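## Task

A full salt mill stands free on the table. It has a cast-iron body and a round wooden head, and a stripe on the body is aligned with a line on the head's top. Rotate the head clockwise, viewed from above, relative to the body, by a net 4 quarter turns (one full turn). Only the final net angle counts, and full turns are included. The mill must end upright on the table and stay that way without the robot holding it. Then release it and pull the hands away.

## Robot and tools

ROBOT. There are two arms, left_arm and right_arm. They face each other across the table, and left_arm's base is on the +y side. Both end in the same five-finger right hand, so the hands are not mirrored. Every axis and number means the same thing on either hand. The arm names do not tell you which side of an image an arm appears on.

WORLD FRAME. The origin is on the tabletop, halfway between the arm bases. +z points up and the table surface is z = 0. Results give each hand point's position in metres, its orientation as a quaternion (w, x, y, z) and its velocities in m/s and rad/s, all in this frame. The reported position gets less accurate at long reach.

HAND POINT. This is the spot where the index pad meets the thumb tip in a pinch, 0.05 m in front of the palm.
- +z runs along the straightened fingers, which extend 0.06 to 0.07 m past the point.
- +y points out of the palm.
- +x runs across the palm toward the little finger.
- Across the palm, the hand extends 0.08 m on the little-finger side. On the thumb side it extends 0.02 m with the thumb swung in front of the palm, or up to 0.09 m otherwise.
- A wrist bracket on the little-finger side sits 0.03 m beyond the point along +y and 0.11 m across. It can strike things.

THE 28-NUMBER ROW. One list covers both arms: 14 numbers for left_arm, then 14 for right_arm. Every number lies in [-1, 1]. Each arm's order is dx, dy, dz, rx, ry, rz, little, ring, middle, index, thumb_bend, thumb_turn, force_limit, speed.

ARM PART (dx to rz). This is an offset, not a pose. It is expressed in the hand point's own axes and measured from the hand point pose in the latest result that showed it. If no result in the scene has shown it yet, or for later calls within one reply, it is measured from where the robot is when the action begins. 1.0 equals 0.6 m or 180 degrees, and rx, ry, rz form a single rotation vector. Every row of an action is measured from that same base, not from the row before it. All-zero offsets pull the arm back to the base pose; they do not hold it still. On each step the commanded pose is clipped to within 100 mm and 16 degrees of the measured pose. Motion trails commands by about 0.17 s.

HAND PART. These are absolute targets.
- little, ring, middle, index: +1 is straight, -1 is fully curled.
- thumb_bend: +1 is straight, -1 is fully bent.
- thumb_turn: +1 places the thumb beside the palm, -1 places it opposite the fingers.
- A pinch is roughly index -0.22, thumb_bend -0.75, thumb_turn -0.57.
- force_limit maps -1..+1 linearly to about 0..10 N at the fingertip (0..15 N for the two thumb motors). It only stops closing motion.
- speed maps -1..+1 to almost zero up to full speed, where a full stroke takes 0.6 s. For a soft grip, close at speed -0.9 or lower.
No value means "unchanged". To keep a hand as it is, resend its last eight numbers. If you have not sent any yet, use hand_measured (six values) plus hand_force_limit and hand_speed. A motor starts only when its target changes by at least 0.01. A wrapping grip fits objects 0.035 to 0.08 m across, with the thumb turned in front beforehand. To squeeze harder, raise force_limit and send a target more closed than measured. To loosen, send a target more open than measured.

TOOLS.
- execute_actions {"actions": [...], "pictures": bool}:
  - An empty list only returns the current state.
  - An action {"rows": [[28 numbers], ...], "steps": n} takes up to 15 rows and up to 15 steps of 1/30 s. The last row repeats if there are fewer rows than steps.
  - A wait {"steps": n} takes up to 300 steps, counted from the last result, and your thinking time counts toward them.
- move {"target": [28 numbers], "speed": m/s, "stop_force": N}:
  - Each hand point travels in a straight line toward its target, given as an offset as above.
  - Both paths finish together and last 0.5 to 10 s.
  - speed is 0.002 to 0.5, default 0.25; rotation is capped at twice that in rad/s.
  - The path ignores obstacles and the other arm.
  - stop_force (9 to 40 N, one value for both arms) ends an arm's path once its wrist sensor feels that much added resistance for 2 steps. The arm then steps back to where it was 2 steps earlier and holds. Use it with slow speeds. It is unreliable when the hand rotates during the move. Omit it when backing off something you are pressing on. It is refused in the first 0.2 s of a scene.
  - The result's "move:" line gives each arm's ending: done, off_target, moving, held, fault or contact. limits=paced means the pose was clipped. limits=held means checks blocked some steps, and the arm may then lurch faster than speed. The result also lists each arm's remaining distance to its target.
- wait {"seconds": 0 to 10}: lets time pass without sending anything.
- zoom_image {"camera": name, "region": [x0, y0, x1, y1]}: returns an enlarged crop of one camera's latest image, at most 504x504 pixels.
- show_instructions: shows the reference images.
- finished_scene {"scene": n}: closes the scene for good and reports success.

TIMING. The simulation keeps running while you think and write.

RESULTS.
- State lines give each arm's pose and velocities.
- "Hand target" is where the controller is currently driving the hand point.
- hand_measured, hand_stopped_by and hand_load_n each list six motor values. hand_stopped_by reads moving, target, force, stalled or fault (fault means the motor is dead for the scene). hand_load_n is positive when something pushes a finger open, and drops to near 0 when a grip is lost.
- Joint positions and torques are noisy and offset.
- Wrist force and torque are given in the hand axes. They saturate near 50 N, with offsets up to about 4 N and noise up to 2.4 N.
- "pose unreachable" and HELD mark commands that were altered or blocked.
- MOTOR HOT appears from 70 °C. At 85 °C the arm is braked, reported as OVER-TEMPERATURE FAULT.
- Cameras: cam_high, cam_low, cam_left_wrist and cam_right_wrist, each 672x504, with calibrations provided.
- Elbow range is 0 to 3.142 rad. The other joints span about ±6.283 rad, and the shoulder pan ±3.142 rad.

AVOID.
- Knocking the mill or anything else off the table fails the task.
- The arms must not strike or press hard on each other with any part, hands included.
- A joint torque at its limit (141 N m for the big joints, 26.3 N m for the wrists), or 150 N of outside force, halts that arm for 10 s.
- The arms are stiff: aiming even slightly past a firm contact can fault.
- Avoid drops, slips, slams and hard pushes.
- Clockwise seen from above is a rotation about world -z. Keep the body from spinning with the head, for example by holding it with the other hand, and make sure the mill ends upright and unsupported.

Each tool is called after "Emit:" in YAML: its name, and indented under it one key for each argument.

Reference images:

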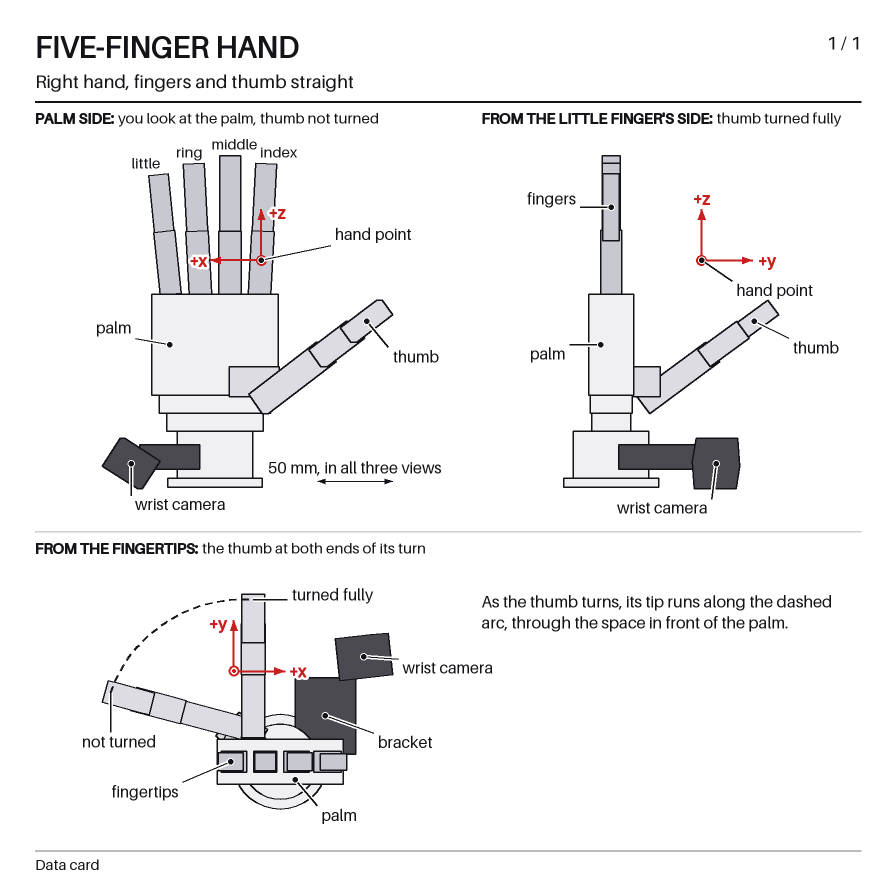

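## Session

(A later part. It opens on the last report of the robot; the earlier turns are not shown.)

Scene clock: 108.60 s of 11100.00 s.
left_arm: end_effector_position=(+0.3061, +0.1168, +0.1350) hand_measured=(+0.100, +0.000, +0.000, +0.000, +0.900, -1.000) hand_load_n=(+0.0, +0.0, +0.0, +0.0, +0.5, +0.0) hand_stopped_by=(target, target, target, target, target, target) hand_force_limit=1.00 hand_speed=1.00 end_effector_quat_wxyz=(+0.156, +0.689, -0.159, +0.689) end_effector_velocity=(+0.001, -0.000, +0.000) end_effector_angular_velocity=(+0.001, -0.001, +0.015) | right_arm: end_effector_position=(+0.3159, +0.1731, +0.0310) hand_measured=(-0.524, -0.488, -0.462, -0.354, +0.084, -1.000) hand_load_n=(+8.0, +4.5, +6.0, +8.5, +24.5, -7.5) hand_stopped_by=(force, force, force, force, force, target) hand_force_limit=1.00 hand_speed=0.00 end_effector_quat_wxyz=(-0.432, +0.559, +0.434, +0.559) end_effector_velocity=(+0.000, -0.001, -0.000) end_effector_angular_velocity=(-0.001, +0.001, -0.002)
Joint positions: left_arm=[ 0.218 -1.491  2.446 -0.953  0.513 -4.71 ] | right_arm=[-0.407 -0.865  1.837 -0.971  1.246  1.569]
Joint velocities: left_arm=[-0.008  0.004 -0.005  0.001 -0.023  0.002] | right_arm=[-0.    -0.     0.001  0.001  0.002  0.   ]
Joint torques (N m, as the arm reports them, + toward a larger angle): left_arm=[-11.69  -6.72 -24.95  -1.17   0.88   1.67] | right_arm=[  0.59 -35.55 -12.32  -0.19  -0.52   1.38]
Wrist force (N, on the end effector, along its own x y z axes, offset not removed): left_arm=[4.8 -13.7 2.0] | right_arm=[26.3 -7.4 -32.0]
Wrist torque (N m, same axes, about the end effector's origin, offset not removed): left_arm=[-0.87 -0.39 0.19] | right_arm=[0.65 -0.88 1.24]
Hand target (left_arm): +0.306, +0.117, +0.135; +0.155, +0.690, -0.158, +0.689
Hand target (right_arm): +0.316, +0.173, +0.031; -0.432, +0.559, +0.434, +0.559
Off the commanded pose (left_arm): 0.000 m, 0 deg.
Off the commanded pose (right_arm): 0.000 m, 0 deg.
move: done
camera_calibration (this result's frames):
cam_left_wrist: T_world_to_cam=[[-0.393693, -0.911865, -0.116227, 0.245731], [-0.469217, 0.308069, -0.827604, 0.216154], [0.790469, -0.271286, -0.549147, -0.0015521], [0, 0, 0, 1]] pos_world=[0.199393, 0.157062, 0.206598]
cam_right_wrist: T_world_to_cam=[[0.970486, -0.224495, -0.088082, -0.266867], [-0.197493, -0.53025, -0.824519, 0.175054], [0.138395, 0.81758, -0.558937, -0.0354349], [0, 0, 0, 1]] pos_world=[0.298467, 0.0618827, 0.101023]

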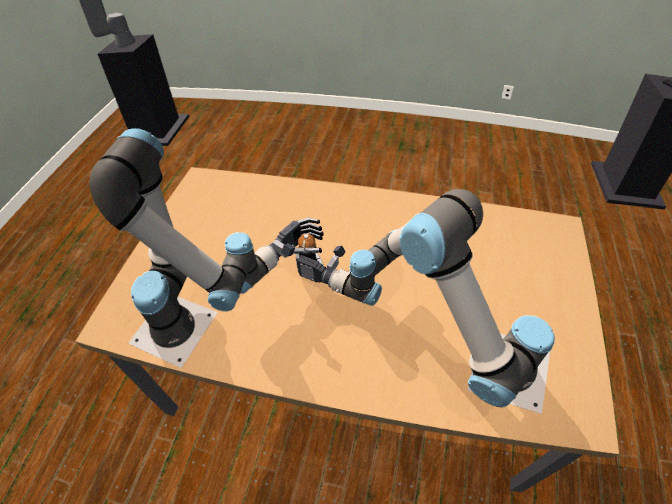

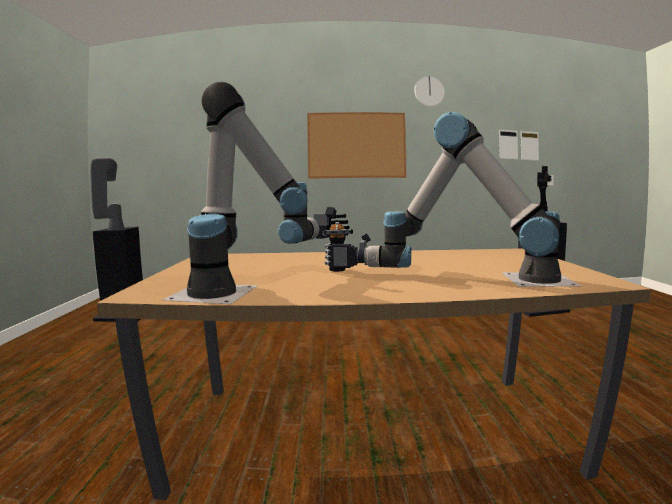

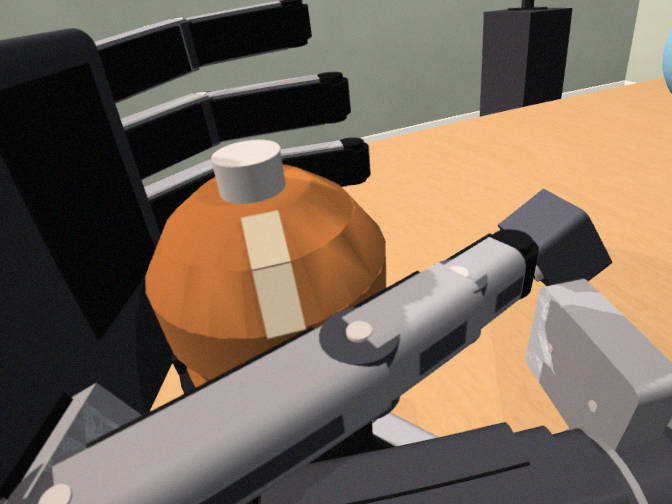

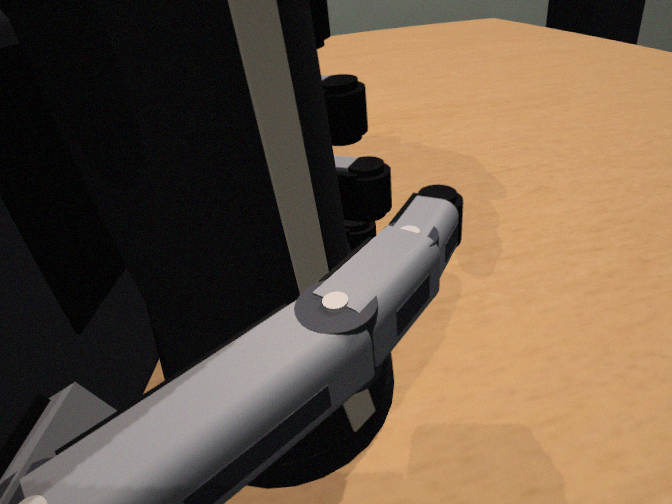

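Emit:
move:
  target: [0,0.02,-0.018,-0.139,0,0,0.1,-0.9,-0.9,-0.9,-0.9,-1,1,1,0,0,0,0,0,0,-0.6,-1,-1,-1,-1,-1,1,0]

Emit:
move:
  target: [0,0.017,-0.019,-0.139,0,0,0.1,-0.8,-0.8,-0.8,-0.8,-1,1,1,0,0,0,0,0,0,-0.6,-1,-1,-1,-1,-1,1,0]

Emit:
move:
  target: [0,-0.05,0.0066,0.278,0,0,0.1,0,0,0,0.9,-1,1,1,0,0,0,0,0,0,-0.6,-1,-1,-1,-1,-1,1,0]

Emit:
move:
  target: [0,0.02,-0.018,-0.139,0,0,0.1,-0.9,-0.9,-0.9,-0.9,-1,1,1,0,0,0,0,0,0,-0.6,-1,-1,-1,-1,-1,1,0]

Emit:
move:
  target: [0,0.017,-0.019,-0.139,0,0,0.1,-0.8,-0.8,-0.8,-0.8,-1,1,1,0,0,0,0,0,0,-0.6,-1,-1,-1,-1,-1,1,0]

Emit:
move:
  target: [0,-0.05,0.0066,0.278,0,0,0.1,0,0,0,0.9,-1,1,1,0,0,0,0,0,0,-0.6,-1,-1,-1,-1,-1,1,0]

Scene clock: 113.53 s of 11100.00 s.
left_arm: end_effector_position=(+0.2914, +0.1109, +0.1351) hand_measured=(+0.100, -0.600, -0.350, -0.348, +0.652, -1.000) hand_load_n=(+0.0, +14.5, +14.5, +8.0, +14.0, +6.5) hand_stopped_by=(target, force, force, force, force, target) hand_force_limit=1.00 hand_speed=1.00 end_effector_quat_wxyz=(+0.301, +0.640, -0.304, +0.639) end_effector_velocity=(-0.000, -0.001, +0.000) end_effector_angular_velocity=(+0.001, +0.000, -0.014) | right_arm: end_effector_position=(+0.3159, +0.1731, +0.0310) hand_measured=(-0.524, -0.488, -0.462, -0.354, +0.084, -1.000) hand_load_n=(+8.0, +4.0, +5.0, +7.0, +24.0, -9.5) hand_stopped_by=(force, force, force, force, force, target) hand_force_limit=1.00 hand_speed=0.00 end_effector_quat_wxyz=(-0.432, +0.559, +0.434, +0.559) end_effector_velocity=(-0.000, -0.000, +0.000) end_effector_angular_velocity=(+0.000, -0.000, +0.000)
Joint positions: left_arm=[ 0.547 -1.495  2.448 -0.95   1.276 -4.71 ] | right_arm=[-0.407 -0.865  1.837 -0.971  1.246  1.569]
Joint velocities: left_arm=[ 0.011  0.003 -0.005  0.002  0.026 -0.   ] | right_arm=[-0.    -0.001  0.001  0.    -0.    -0.   ]
Joint torques (N m, as the arm reports them, + toward a larger angle): left_arm=[-12.16   2.22 -13.65   2.25  10.82  -3.77] | right_arm=[ -8.78 -34.89 -11.3   -0.03  -0.71   1.37]
Wrist force (N, on the end effector, along its own x y z axes, offset not removed): left_arm=[21.7 -34.5 -3.1] | right_arm=[24.9 -10.6 -45.7]
Wrist torque (N m, same axes, about the end effector's origin, offset not removed): left_arm=[0.49 -1.08 1.83] | right_arm=[-0.21 -0.13 -0.13]
Hand target (left_arm): +0.291, +0.111, +0.135; +0.301, +0.639, -0.305, +0.638
Hand target (right_arm): +0.316, +0.173, +0.031; -0.432, +0.559, +0.434, +0.559
Off the commanded pose (left_arm): 0.000 m, 0 deg.
Off the commanded pose (right_arm): 0.000 m, 0 deg.
After step 90, 0.47 s passed at rest.
move: done
camera_calibration (this result's frames):
cam_left_wrist: T_world_to_cam=[[-0.741535, -0.660837, -0.115845, 0.307982], [-0.29706, 0.478218, -0.826476, 0.141927], [0.601565, -0.578448, -0.550924, 0.0978677], [0, 0, 0, 1]] pos_world=[0.211667, 0.192265, 0.206895]
cam_right_wrist: T_world_to_cam=[[0.970486, -0.224498, -0.088082, -0.266864], [-0.197494, -0.53025, -0.824519, 0.175054], [0.138397, 0.817579, -0.558937, -0.0354357], [0, 0, 0, 1]] pos_world=[0.298464, 0.0618834, 0.101023]

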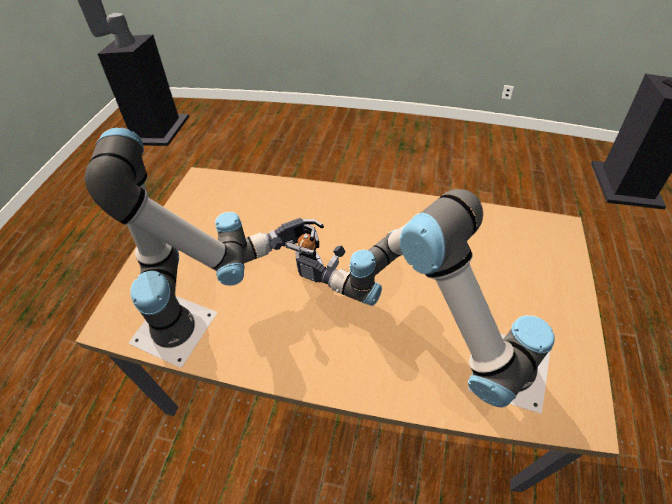

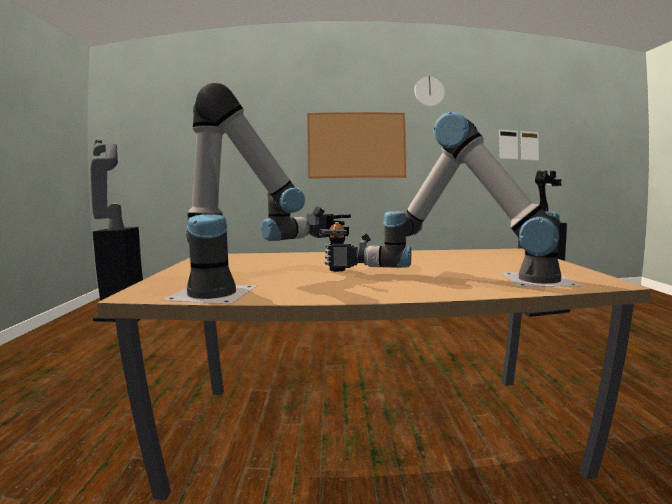

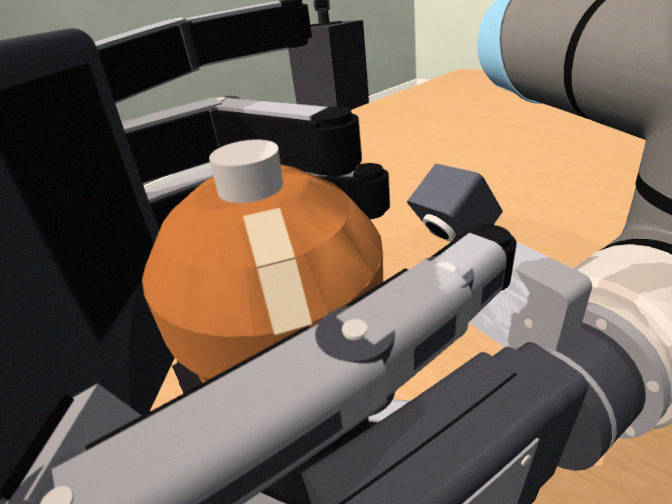

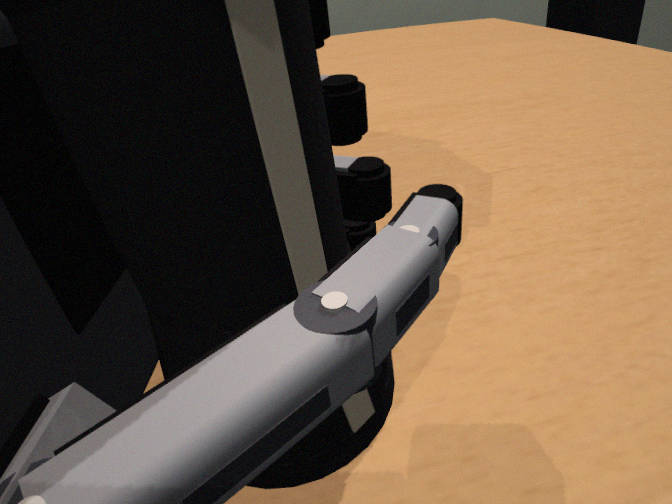

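Scene clock: 114.97 s of 11100.00 s.
left_arm: end_effector_position=(+0.2765, +0.1135, +0.1349) hand_measured=(+0.100, -0.600, -0.350, -0.316, +0.628, -1.000) hand_load_n=(+0.0, +14.5, +16.5, +18.5, +15.0, +7.5) hand_stopped_by=(target, force, force, force, force, target) hand_force_limit=1.00 hand_speed=1.00 end_effector_quat_wxyz=(+0.431, +0.560, -0.435, +0.558) end_effector_velocity=(-0.001, -0.001, -0.001) end_effector_angular_velocity=(+0.001, +0.001, -0.017) | right_arm: end_effector_position=(+0.3159, +0.1731, +0.0310) hand_measured=(-0.524, -0.486, -0.462, -0.354, +0.084, -1.000) hand_load_n=(+16.0, +9.0, +6.0, +5.0, +23.5, -13.0) hand_stopped_by=(force, force, force, force, force, target) hand_force_limit=1.00 hand_speed=0.00 end_effector_quat_wxyz=(-0.432, +0.559, +0.434, +0.559) end_effector_velocity=(-0.000, -0.000, -0.002) end_effector_angular_velocity=(-0.002, +0.002, -0.001)
Joint positions: left_arm=[ 0.869 -1.359  2.275 -0.91   2.033 -4.707] | right_arm=[-0.407 -0.865  1.837 -0.971  1.246  1.569]
Joint velocities: left_arm=[ 0.006  0.008 -0.01   0.004  0.023 -0.   ] | right_arm=[0.    0.002 0.001 0.    0.001 0.001]
Joint torques (N m, as the arm reports them, + toward a larger angle): left_arm=[-5.35 -5.47 -0.19  6.56 11.19 -3.92] | right_arm=[ -4.84 -34.24 -12.08  -0.62   2.15   1.2 ]
Wrist force (N, on the end effector, along its own x y z axes, offset not removed): left_arm=[20.3 -29.6 13.5] | right_arm=[9.7 -20.3 -13.7]
Wrist torque (N m, same axes, about the end effector's origin, offset not removed): left_arm=[0.35 -1.18 1.69] | right_arm=[-2.17 -1.35 -1.80]
Hand target (left_arm): +0.276, +0.113, +0.135; +0.432, +0.559, -0.436, +0.557
Hand target (right_arm): +0.316, +0.173, +0.031; -0.432, +0.559, +0.434, +0.559
Off the commanded pose (left_arm): 0.000 m, 0 deg.
Off the commanded pose (right_arm): 0.000 m, 0 deg.
move: done
camera_calibration (this result's frames):
cam_left_wrist: T_world_to_cam=[[-0.951084, -0.286816, -0.114789, 0.314005], [-0.0693389, 0.560269, -0.825403, 0.0637055], [0.301052, -0.777068, -0.55275, 0.214142], [0, 0, 0, 1]] pos_world=[0.238594, 0.220773, 0.206994]
cam_right_wrist: T_world_to_cam=[[0.970491, -0.224473, -0.0880831, -0.26687], [-0.197482, -0.530258, -0.824517, 0.175051], [0.138375, 0.817581, -0.55894, -0.0354302], [0, 0, 0, 1]] pos_world=[0.298467, 0.0618839, 0.101022]

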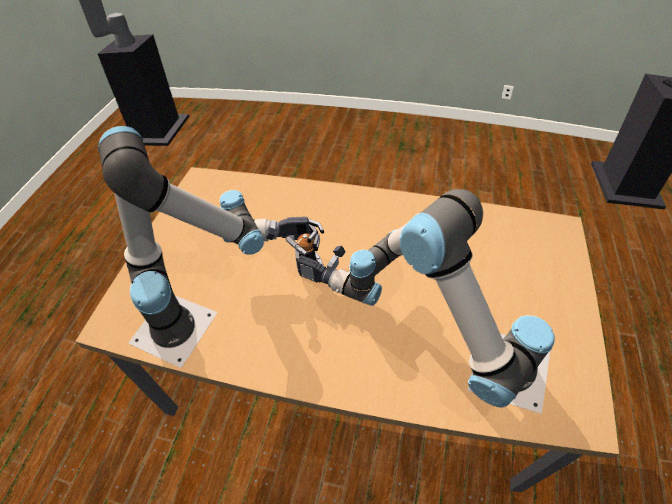

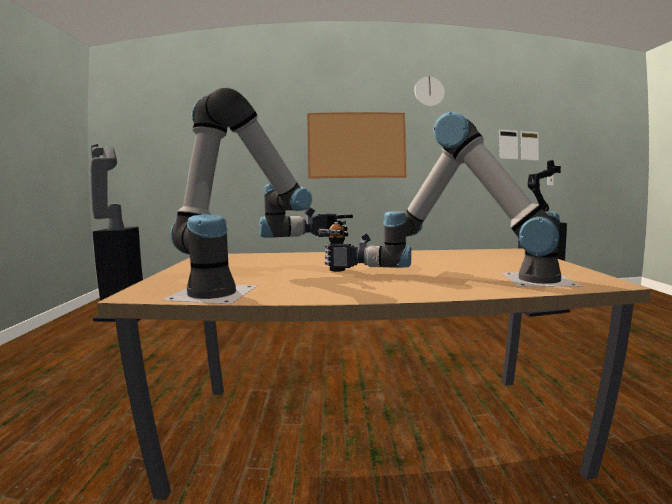

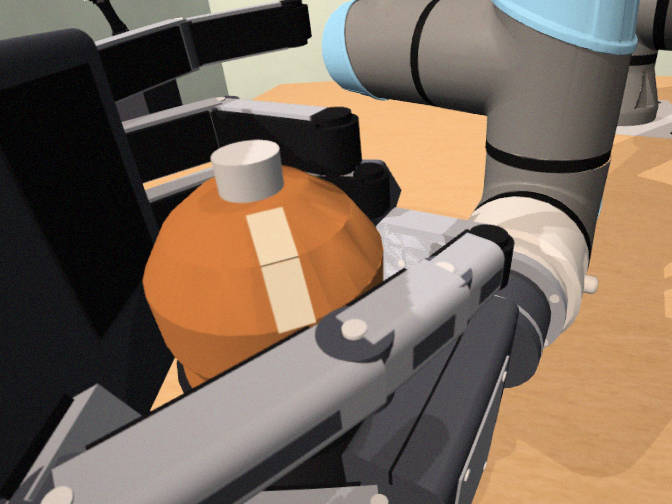

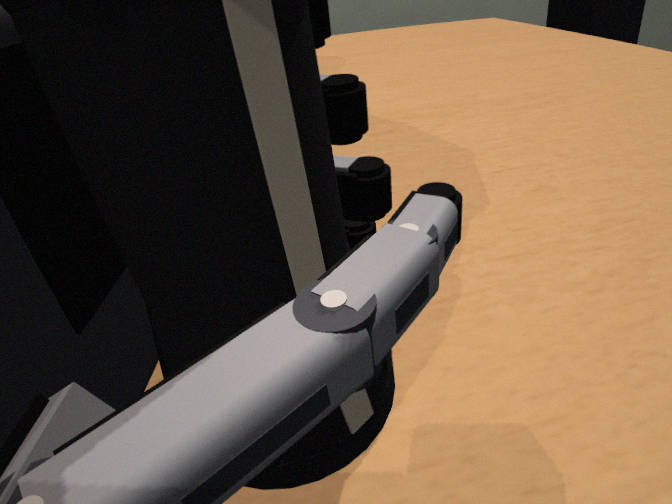

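Scene clock: 117.27 s of 11100.00 s.
left_arm: end_effector_position=(+0.3061, +0.1169, +0.1350) hand_measured=(+0.100, +0.000, +0.000, +0.000, +0.900, -1.000) hand_load_n=(+0.0, +0.0, +0.0, +0.0, +0.5, +0.0) hand_stopped_by=(target, target, target, target, target, target) hand_force_limit=1.00 hand_speed=1.00 end_effector_quat_wxyz=(+0.155, +0.689, -0.158, +0.690) end_effector_velocity=(+0.001, +0.000, -0.001) end_effector_angular_velocity=(+0.003, -0.000, +0.017) | right_arm: end_effector_position=(+0.3160, +0.1731, +0.0310) hand_measured=(-0.524, -0.488, -0.462, -0.354, +0.084, -1.000) hand_load_n=(+8.5, +4.5, +6.0, +8.0, +25.0, -7.0) hand_stopped_by=(force, force, force, force, force, target) hand_force_limit=1.00 hand_speed=0.00 end_effector_quat_wxyz=(-0.432, +0.559, +0.434, +0.559) end_effector_velocity=(-0.001, +0.001, +0.000) end_effector_angular_velocity=(+0.001, -0.000, +0.002)
Joint positions: left_arm=[ 0.217 -1.491  2.446 -0.953  0.51  -4.71 ] | right_arm=[-0.407 -0.865  1.837 -0.971  1.246  1.569]
Joint velocities: left_arm=[-0.006  0.006 -0.005  0.001 -0.023  0.001] | right_arm=[ 0.001  0.    -0.001 -0.    -0.001  0.   ]
Joint torques (N m, as the arm reports them, + toward a larger angle): left_arm=[-15.82  -6.37 -23.74  -1.49   1.48   1.68] | right_arm=[ -0.39 -33.12 -11.72  -0.3    2.32   1.06]
Wrist force (N, on the end effector, along its own x y z axes, offset not removed): left_arm=[4.5 -14.5 2.7] | right_arm=[25.0 -9.7 -35.4]
Wrist torque (N m, same axes, about the end effector's origin, offset not removed): left_arm=[-0.75 -0.22 0.30] | right_arm=[0.81 -0.77 1.19]
Hand target (left_arm): +0.306, +0.117, +0.135; +0.155, +0.690, -0.158, +0.690
Hand target (right_arm): +0.316, +0.173, +0.031; -0.432, +0.559, +0.434, +0.559
Off the commanded pose (left_arm): 0.000 m, 0 deg.
Off the commanded pose (right_arm): 0.000 m, 0 deg.
move: done
camera_calibration (this result's frames):
cam_left_wrist: T_world_to_cam=[[-0.392138, -0.912508, -0.116431, 0.245427], [-0.469569, 0.307395, -0.827655, 0.216281], [0.791032, -0.269883, -0.549027, -0.00189936], [0, 0, 0, 1]] pos_world=[0.199303, 0.156957, 0.206539]
cam_right_wrist: T_world_to_cam=[[0.970487, -0.224491, -0.0880835, -0.266879], [-0.197492, -0.530254, -0.824517, 0.175053], [0.13839, 0.817578, -0.55894, -0.035432], [0, 0, 0, 1]] pos_world=[0.298477, 0.0618792, 0.101022]

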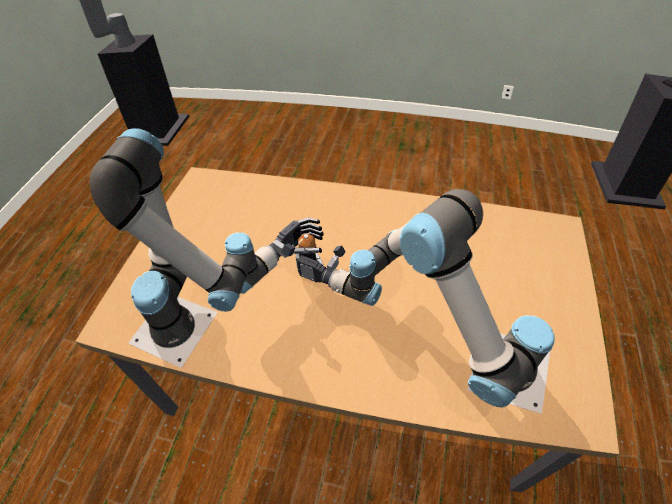

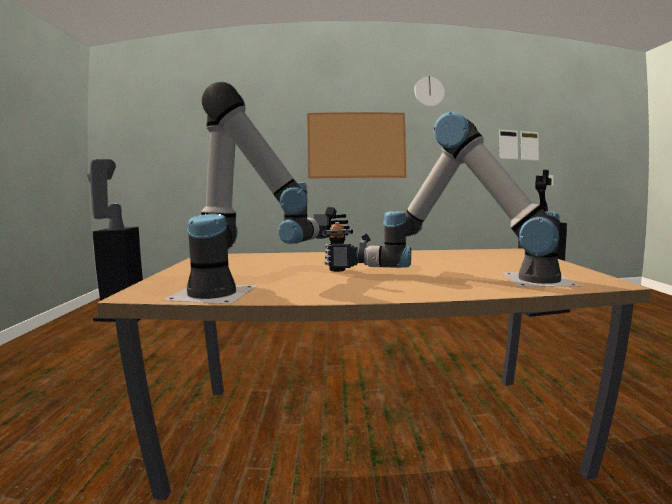

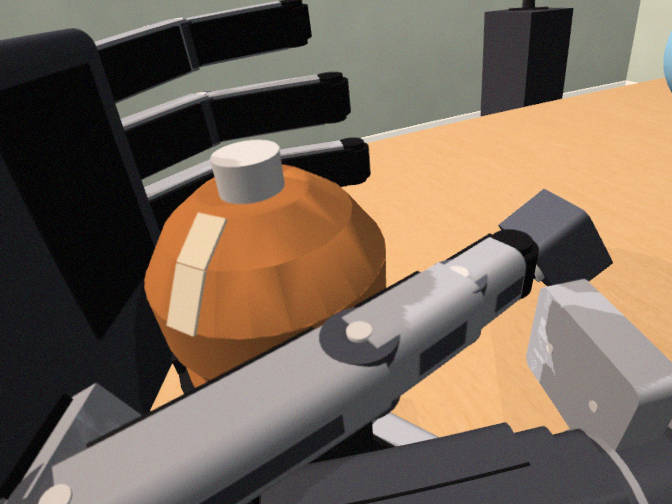

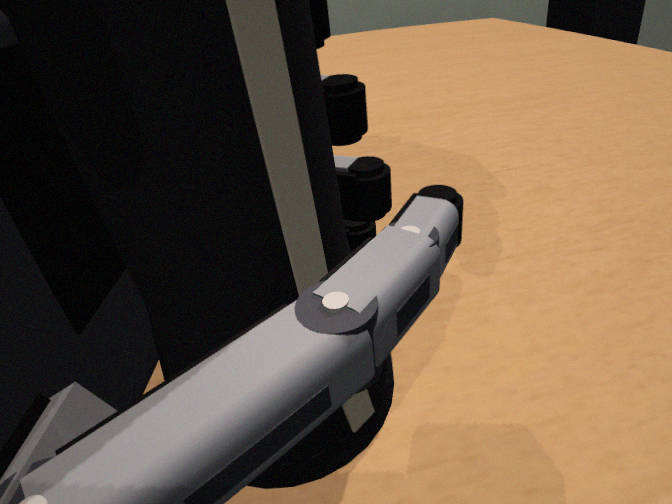

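Scene clock: 118.73 s of 11100.00 s.
left_arm: end_effector_position=(+0.2914, +0.1110, +0.1350) hand_measured=(+0.100, -0.600, -0.352, -0.346, +0.652, -1.000) hand_load_n=(+0.0, +14.5, +15.0, +6.5, +14.0, +6.5) hand_stopped_by=(target, force, force, force, force, target) hand_force_limit=1.00 hand_speed=1.00 end_effector_quat_wxyz=(+0.300, +0.640, -0.304, +0.639) end_effector_velocity=(+0.000, -0.001, +0.000) end_effector_angular_velocity=(-0.001, -0.000, -0.013) | right_arm: end_effector_position=(+0.3159, +0.1731, +0.0310) hand_measured=(-0.524, -0.488, -0.462, -0.354, +0.084, -1.000) hand_load_n=(+8.0, +3.5, +4.5, +5.5, +24.5, -8.5) hand_stopped_by=(force, force, force, force, force, target) hand_force_limit=1.00 hand_speed=0.00 end_effector_quat_wxyz=(-0.432, +0.559, +0.434, +0.559) end_effector_velocity=(-0.000, -0.000, -0.001) end_effector_angular_velocity=(-0.002, -0.001, +0.000)
Joint positions: left_arm=[ 0.545 -1.496  2.449 -0.95   1.273 -4.709] | right_arm=[-0.407 -0.865  1.837 -0.971  1.246  1.569]
Joint velocities: left_arm=[ 0.012  0.004 -0.005 -0.     0.025 -0.   ] | right_arm=[ 0.     0.002 -0.    -0.    -0.    -0.002]
Joint torques (N m, as the arm reports them, + toward a larger angle): left_arm=[-11.66   0.53 -15.93   2.28  11.56  -4.01] | right_arm=[ -8.59 -36.22 -13.6   -0.22   2.38   1.26]
Wrist force (N, on the end effector, along its own x y z axes, offset not removed): left_arm=[24.7 -35.1 -3.3] | right_arm=[23.6 -16.0 -48.1]
Wrist torque (N m, same axes, about the end effector's origin, offset not removed): left_arm=[0.54 -1.65 2.00] | right_arm=[-0.81 0.01 0.02]
Hand target (left_arm): +0.291, +0.111, +0.135; +0.301, +0.640, -0.304, +0.639
Hand target (right_arm): +0.316, +0.173, +0.031; -0.432, +0.559, +0.434, +0.559
Off the commanded pose (left_arm): 0.000 m, 0 deg.
Off the commanded pose (right_arm): 0.000 m, 0 deg.
move: done
camera_calibration (this result's frames):
cam_left_wrist: T_world_to_cam=[[-0.740419, -0.662047, -0.116078, 0.307852], [-0.297682, 0.477829, -0.826477, 0.142091], [0.602632, -0.577385, -0.550873, 0.0974407], [0, 0, 0, 1]] pos_world=[0.211516, 0.192178, 0.206848]
cam_right_wrist: T_world_to_cam=[[0.970487, -0.22449, -0.0880882, -0.266866], [-0.197497, -0.530265, -0.824509, 0.175047], [0.138383, 0.817572, -0.558951, -0.0354289], [0, 0, 0, 1]] pos_world=[0.298464, 0.0618781, 0.101017]

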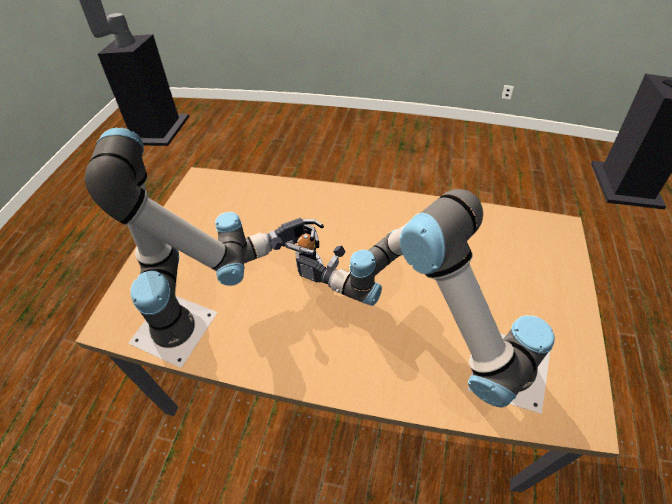

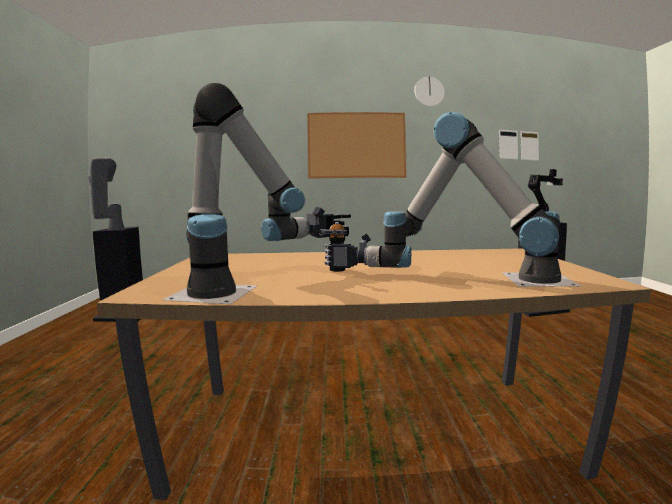

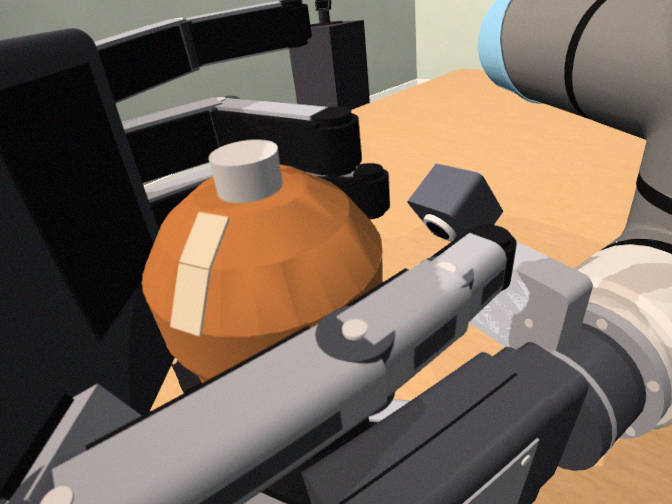

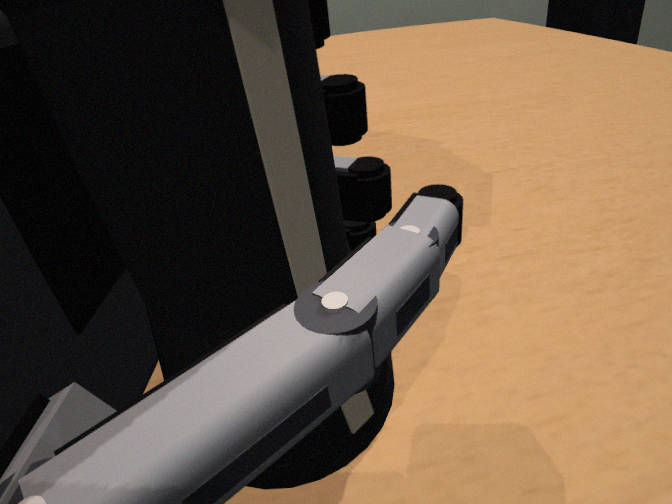

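Scene clock: 120.17 s of 11100.00 s.
left_arm: end_effector_position=(+0.2765, +0.1136, +0.1349) hand_measured=(+0.100, -0.600, -0.352, -0.318, +0.628, -1.000) hand_load_n=(+0.0, +14.0, +16.5, +18.5, +15.0, +7.5) hand_stopped_by=(target, force, force, force, force, target) hand_force_limit=1.00 hand_speed=1.00 end_effector_quat_wxyz=(+0.431, +0.560, -0.435, +0.558) end_effector_velocity=(-0.001, -0.001, +0.000) end_effector_angular_velocity=(-0.001, -0.001, -0.017) | right_arm: end_effector_position=(+0.3159, +0.1731, +0.0310) hand_measured=(-0.524, -0.486, -0.462, -0.356, +0.084, -1.000) hand_load_n=(+16.0, +9.0, +5.5, +4.5, +24.0, -12.5) hand_stopped_by=(force, force, force, force, force, target) hand_force_limit=1.00 hand_speed=0.00 end_effector_quat_wxyz=(-0.432, +0.559, +0.434, +0.559) end_effector_velocity=(-0.000, +0.000, -0.000) end_effector_angular_velocity=(-0.000, -0.000, +0.000)
Joint positions: left_arm=[ 0.868 -1.36   2.276 -0.911  2.031 -4.707] | right_arm=[-0.407 -0.865  1.837 -0.971  1.246  1.569]
Joint velocities: left_arm=[ 0.006  0.007 -0.01   0.002  0.023  0.   ] | right_arm=[ 0.001  0.001 -0.    -0.     0.001 -0.001]
Joint torques (N m, as the arm reports them, + toward a larger angle): left_arm=[-4.72 -3.69 -0.78  6.67 11.25 -3.9 ] | right_arm=[ -8.77 -35.15 -13.48  -0.86   2.1    1.27]
Wrist force (N, on the end effector, along its own x y z axes, offset not removed): left_arm=[20.3 -29.6 11.6] | right_arm=[5.3 -20.2 -12.5]
Wrist torque (N m, same axes, about the end effector's origin, offset not removed): left_arm=[0.59 -1.06 1.59] | right_arm=[-2.12 -0.65 -1.65]
Hand target (left_arm): +0.276, +0.113, +0.135; +0.431, +0.560, -0.435, +0.558
Hand target (right_arm): +0.316, +0.173, +0.031; -0.432, +0.559, +0.434, +0.559
Off the commanded pose (left_arm): 0.000 m, 0 deg.
Off the commanded pose (right_arm): 0.000 m, 0 deg.
move: done
camera_calibration (this result's frames):
cam_left_wrist: T_world_to_cam=[[-0.950585, -0.288377, -0.115011, 0.314071], [-0.0701106, 0.560268, -0.825339, 0.0638508], [0.302446, -0.776491, -0.552801, 0.213698], [0, 0, 0, 1]] pos_world=[0.238396, 0.220732, 0.206953]
cam_right_wrist: T_world_to_cam=[[0.970487, -0.22449, -0.0880905, -0.266866], [-0.1975, -0.530269, -0.824505, 0.175047], [0.138381, 0.817569, -0.558956, -0.0354278], [0, 0, 0, 1]] pos_world=[0.298464, 0.0618779, 0.101016]

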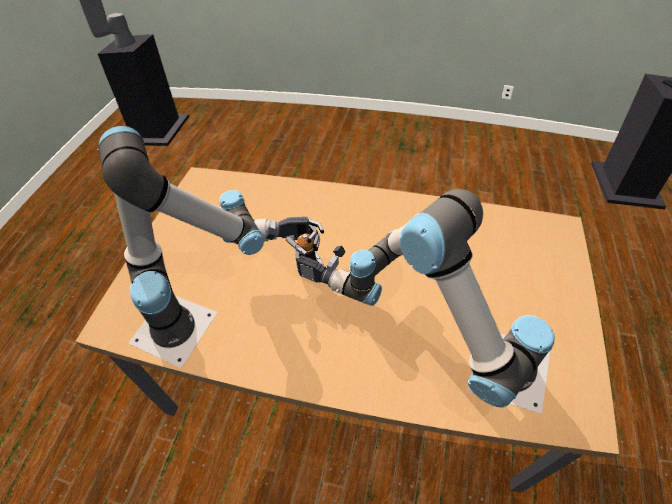

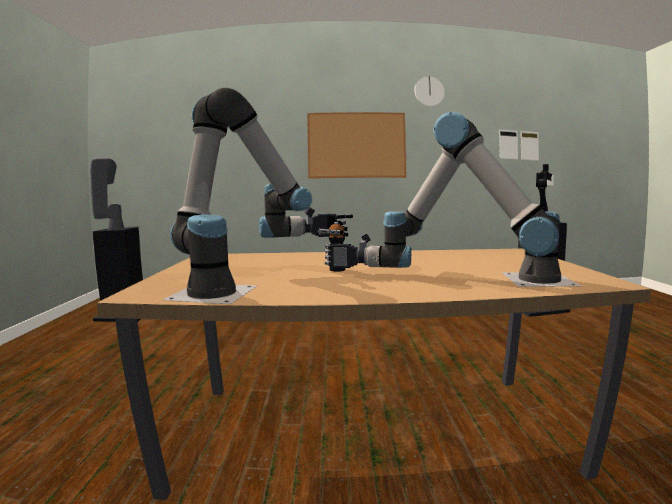

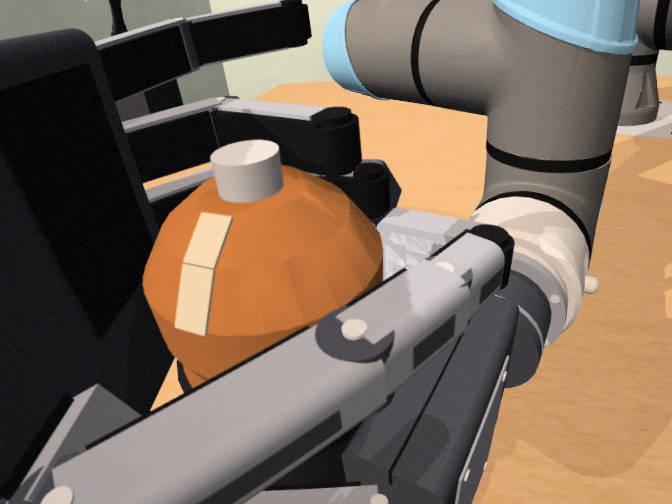

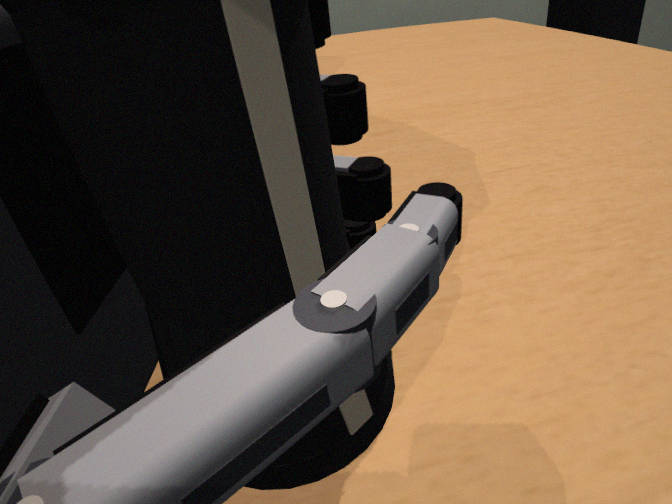

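Scene clock: 122.47 s of 11100.00 s.
left_arm: end_effector_position=(+0.3061, +0.1170, +0.1349) hand_measured=(+0.100, +0.000, +0.000, +0.000, +0.900, -1.000) hand_load_n=(+0.0, +0.0, +0.0, +0.0, +0.5, +0.0) hand_stopped_by=(target, target, target, target, target, target) hand_force_limit=1.00 hand_speed=1.00 end_effector_quat_wxyz=(+0.155, +0.690, -0.158, +0.690) end_effector_velocity=(+0.001, +0.000, +0.000) end_effector_angular_velocity=(-0.000, -0.001, +0.017) | right_arm: end_effector_position=(+0.3159, +0.1731, +0.0310) hand_measured=(-0.524, -0.488, -0.462, -0.356, +0.084, -1.000) hand_load_n=(+8.5, +4.5, +5.5, +7.5, +25.5, -7.0) hand_stopped_by=(force, force, force, force, force, target) hand_force_limit=1.00 hand_speed=0.00 end_effector_quat_wxyz=(-0.432, +0.559, +0.434, +0.559) end_effector_velocity=(+0.000, -0.000, +0.000) end_effector_angular_velocity=(-0.000, +0.000, -0.001)
Joint positions: left_arm=[ 0.216 -1.491  2.446 -0.954  0.508 -4.709] | right_arm=[-0.407 -0.865  1.837 -0.971  1.246  1.569]
Joint velocities: left_arm=[-0.006  0.004 -0.005  0.    -0.023  0.001] | right_arm=[-0. -0.  0.  0.  0. -0.]
Joint torques (N m, as the arm reports them, + toward a larger angle): left_arm=[-15.34  -4.71 -22.83  -1.81   1.82   1.4 ] | right_arm=[-11.81 -34.63 -15.21  -0.8   -0.06   1.43]
Wrist force (N, on the end effector, along its own x y z axes, offset not removed): left_arm=[3.6 -15.9 0.3] | right_arm=[25.7 -13.8 -39.1]
Wrist torque (N m, same axes, about the end effector's origin, offset not removed): left_arm=[-0.83 0.04 0.15] | right_arm=[0.75 -1.00 1.38]
Hand target (left_arm): +0.306, +0.117, +0.135; +0.154, +0.690, -0.157, +0.690
Hand target (right_arm): +0.316, +0.173, +0.031; -0.432, +0.559, +0.434, +0.559
Off the commanded pose (left_arm): 0.000 m, 0 deg.
Off the commanded pose (right_arm): 0.000 m, 0 deg.
move: done
camera_calibration (this result's frames):
cam_left_wrist: T_world_to_cam=[[-0.390586, -0.913145, -0.116656, 0.245129], [-0.469928, 0.306745, -0.827693, 0.216399], [0.791588, -0.268465, -0.548922, -0.00224419], [0, 0, 0, 1]] pos_world=[0.199212, 0.156857, 0.206476]
cam_right_wrist: T_world_to_cam=[[0.97048, -0.224519, -0.0880906, -0.266864], [-0.197516, -0.530263, -0.824505, 0.17505], [0.138406, 0.817565, -0.558956, -0.0354331], [0, 0, 0, 1]] pos_world=[0.298466, 0.0618753, 0.101016]

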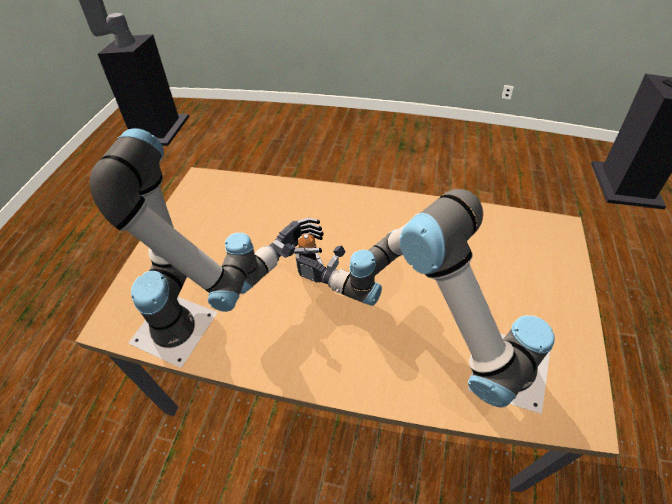

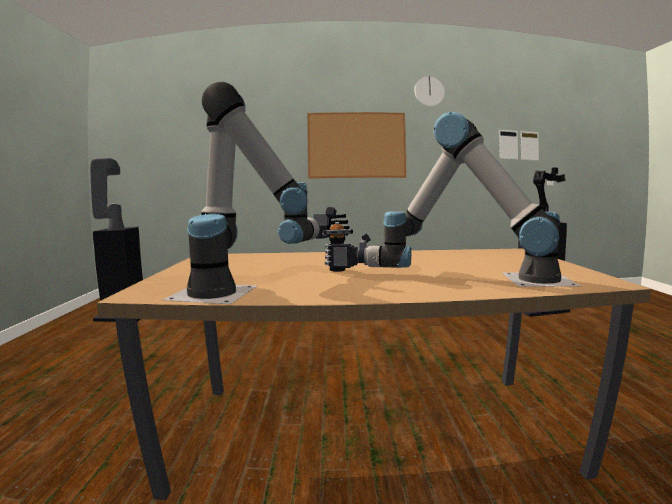

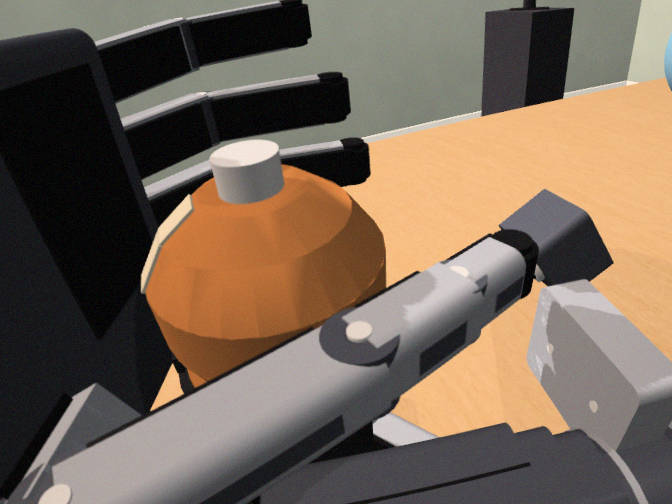

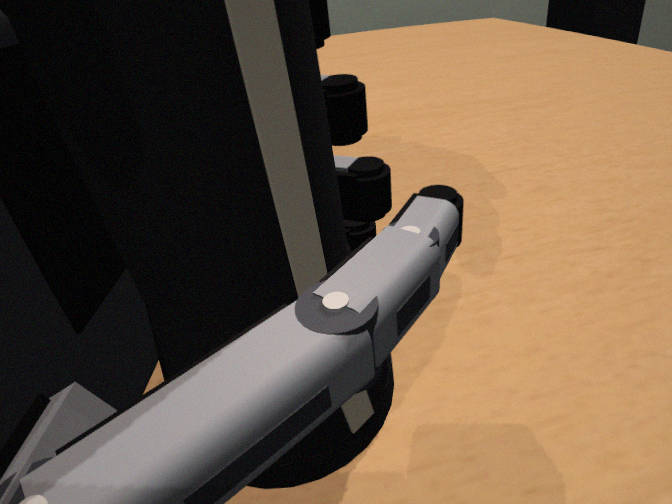

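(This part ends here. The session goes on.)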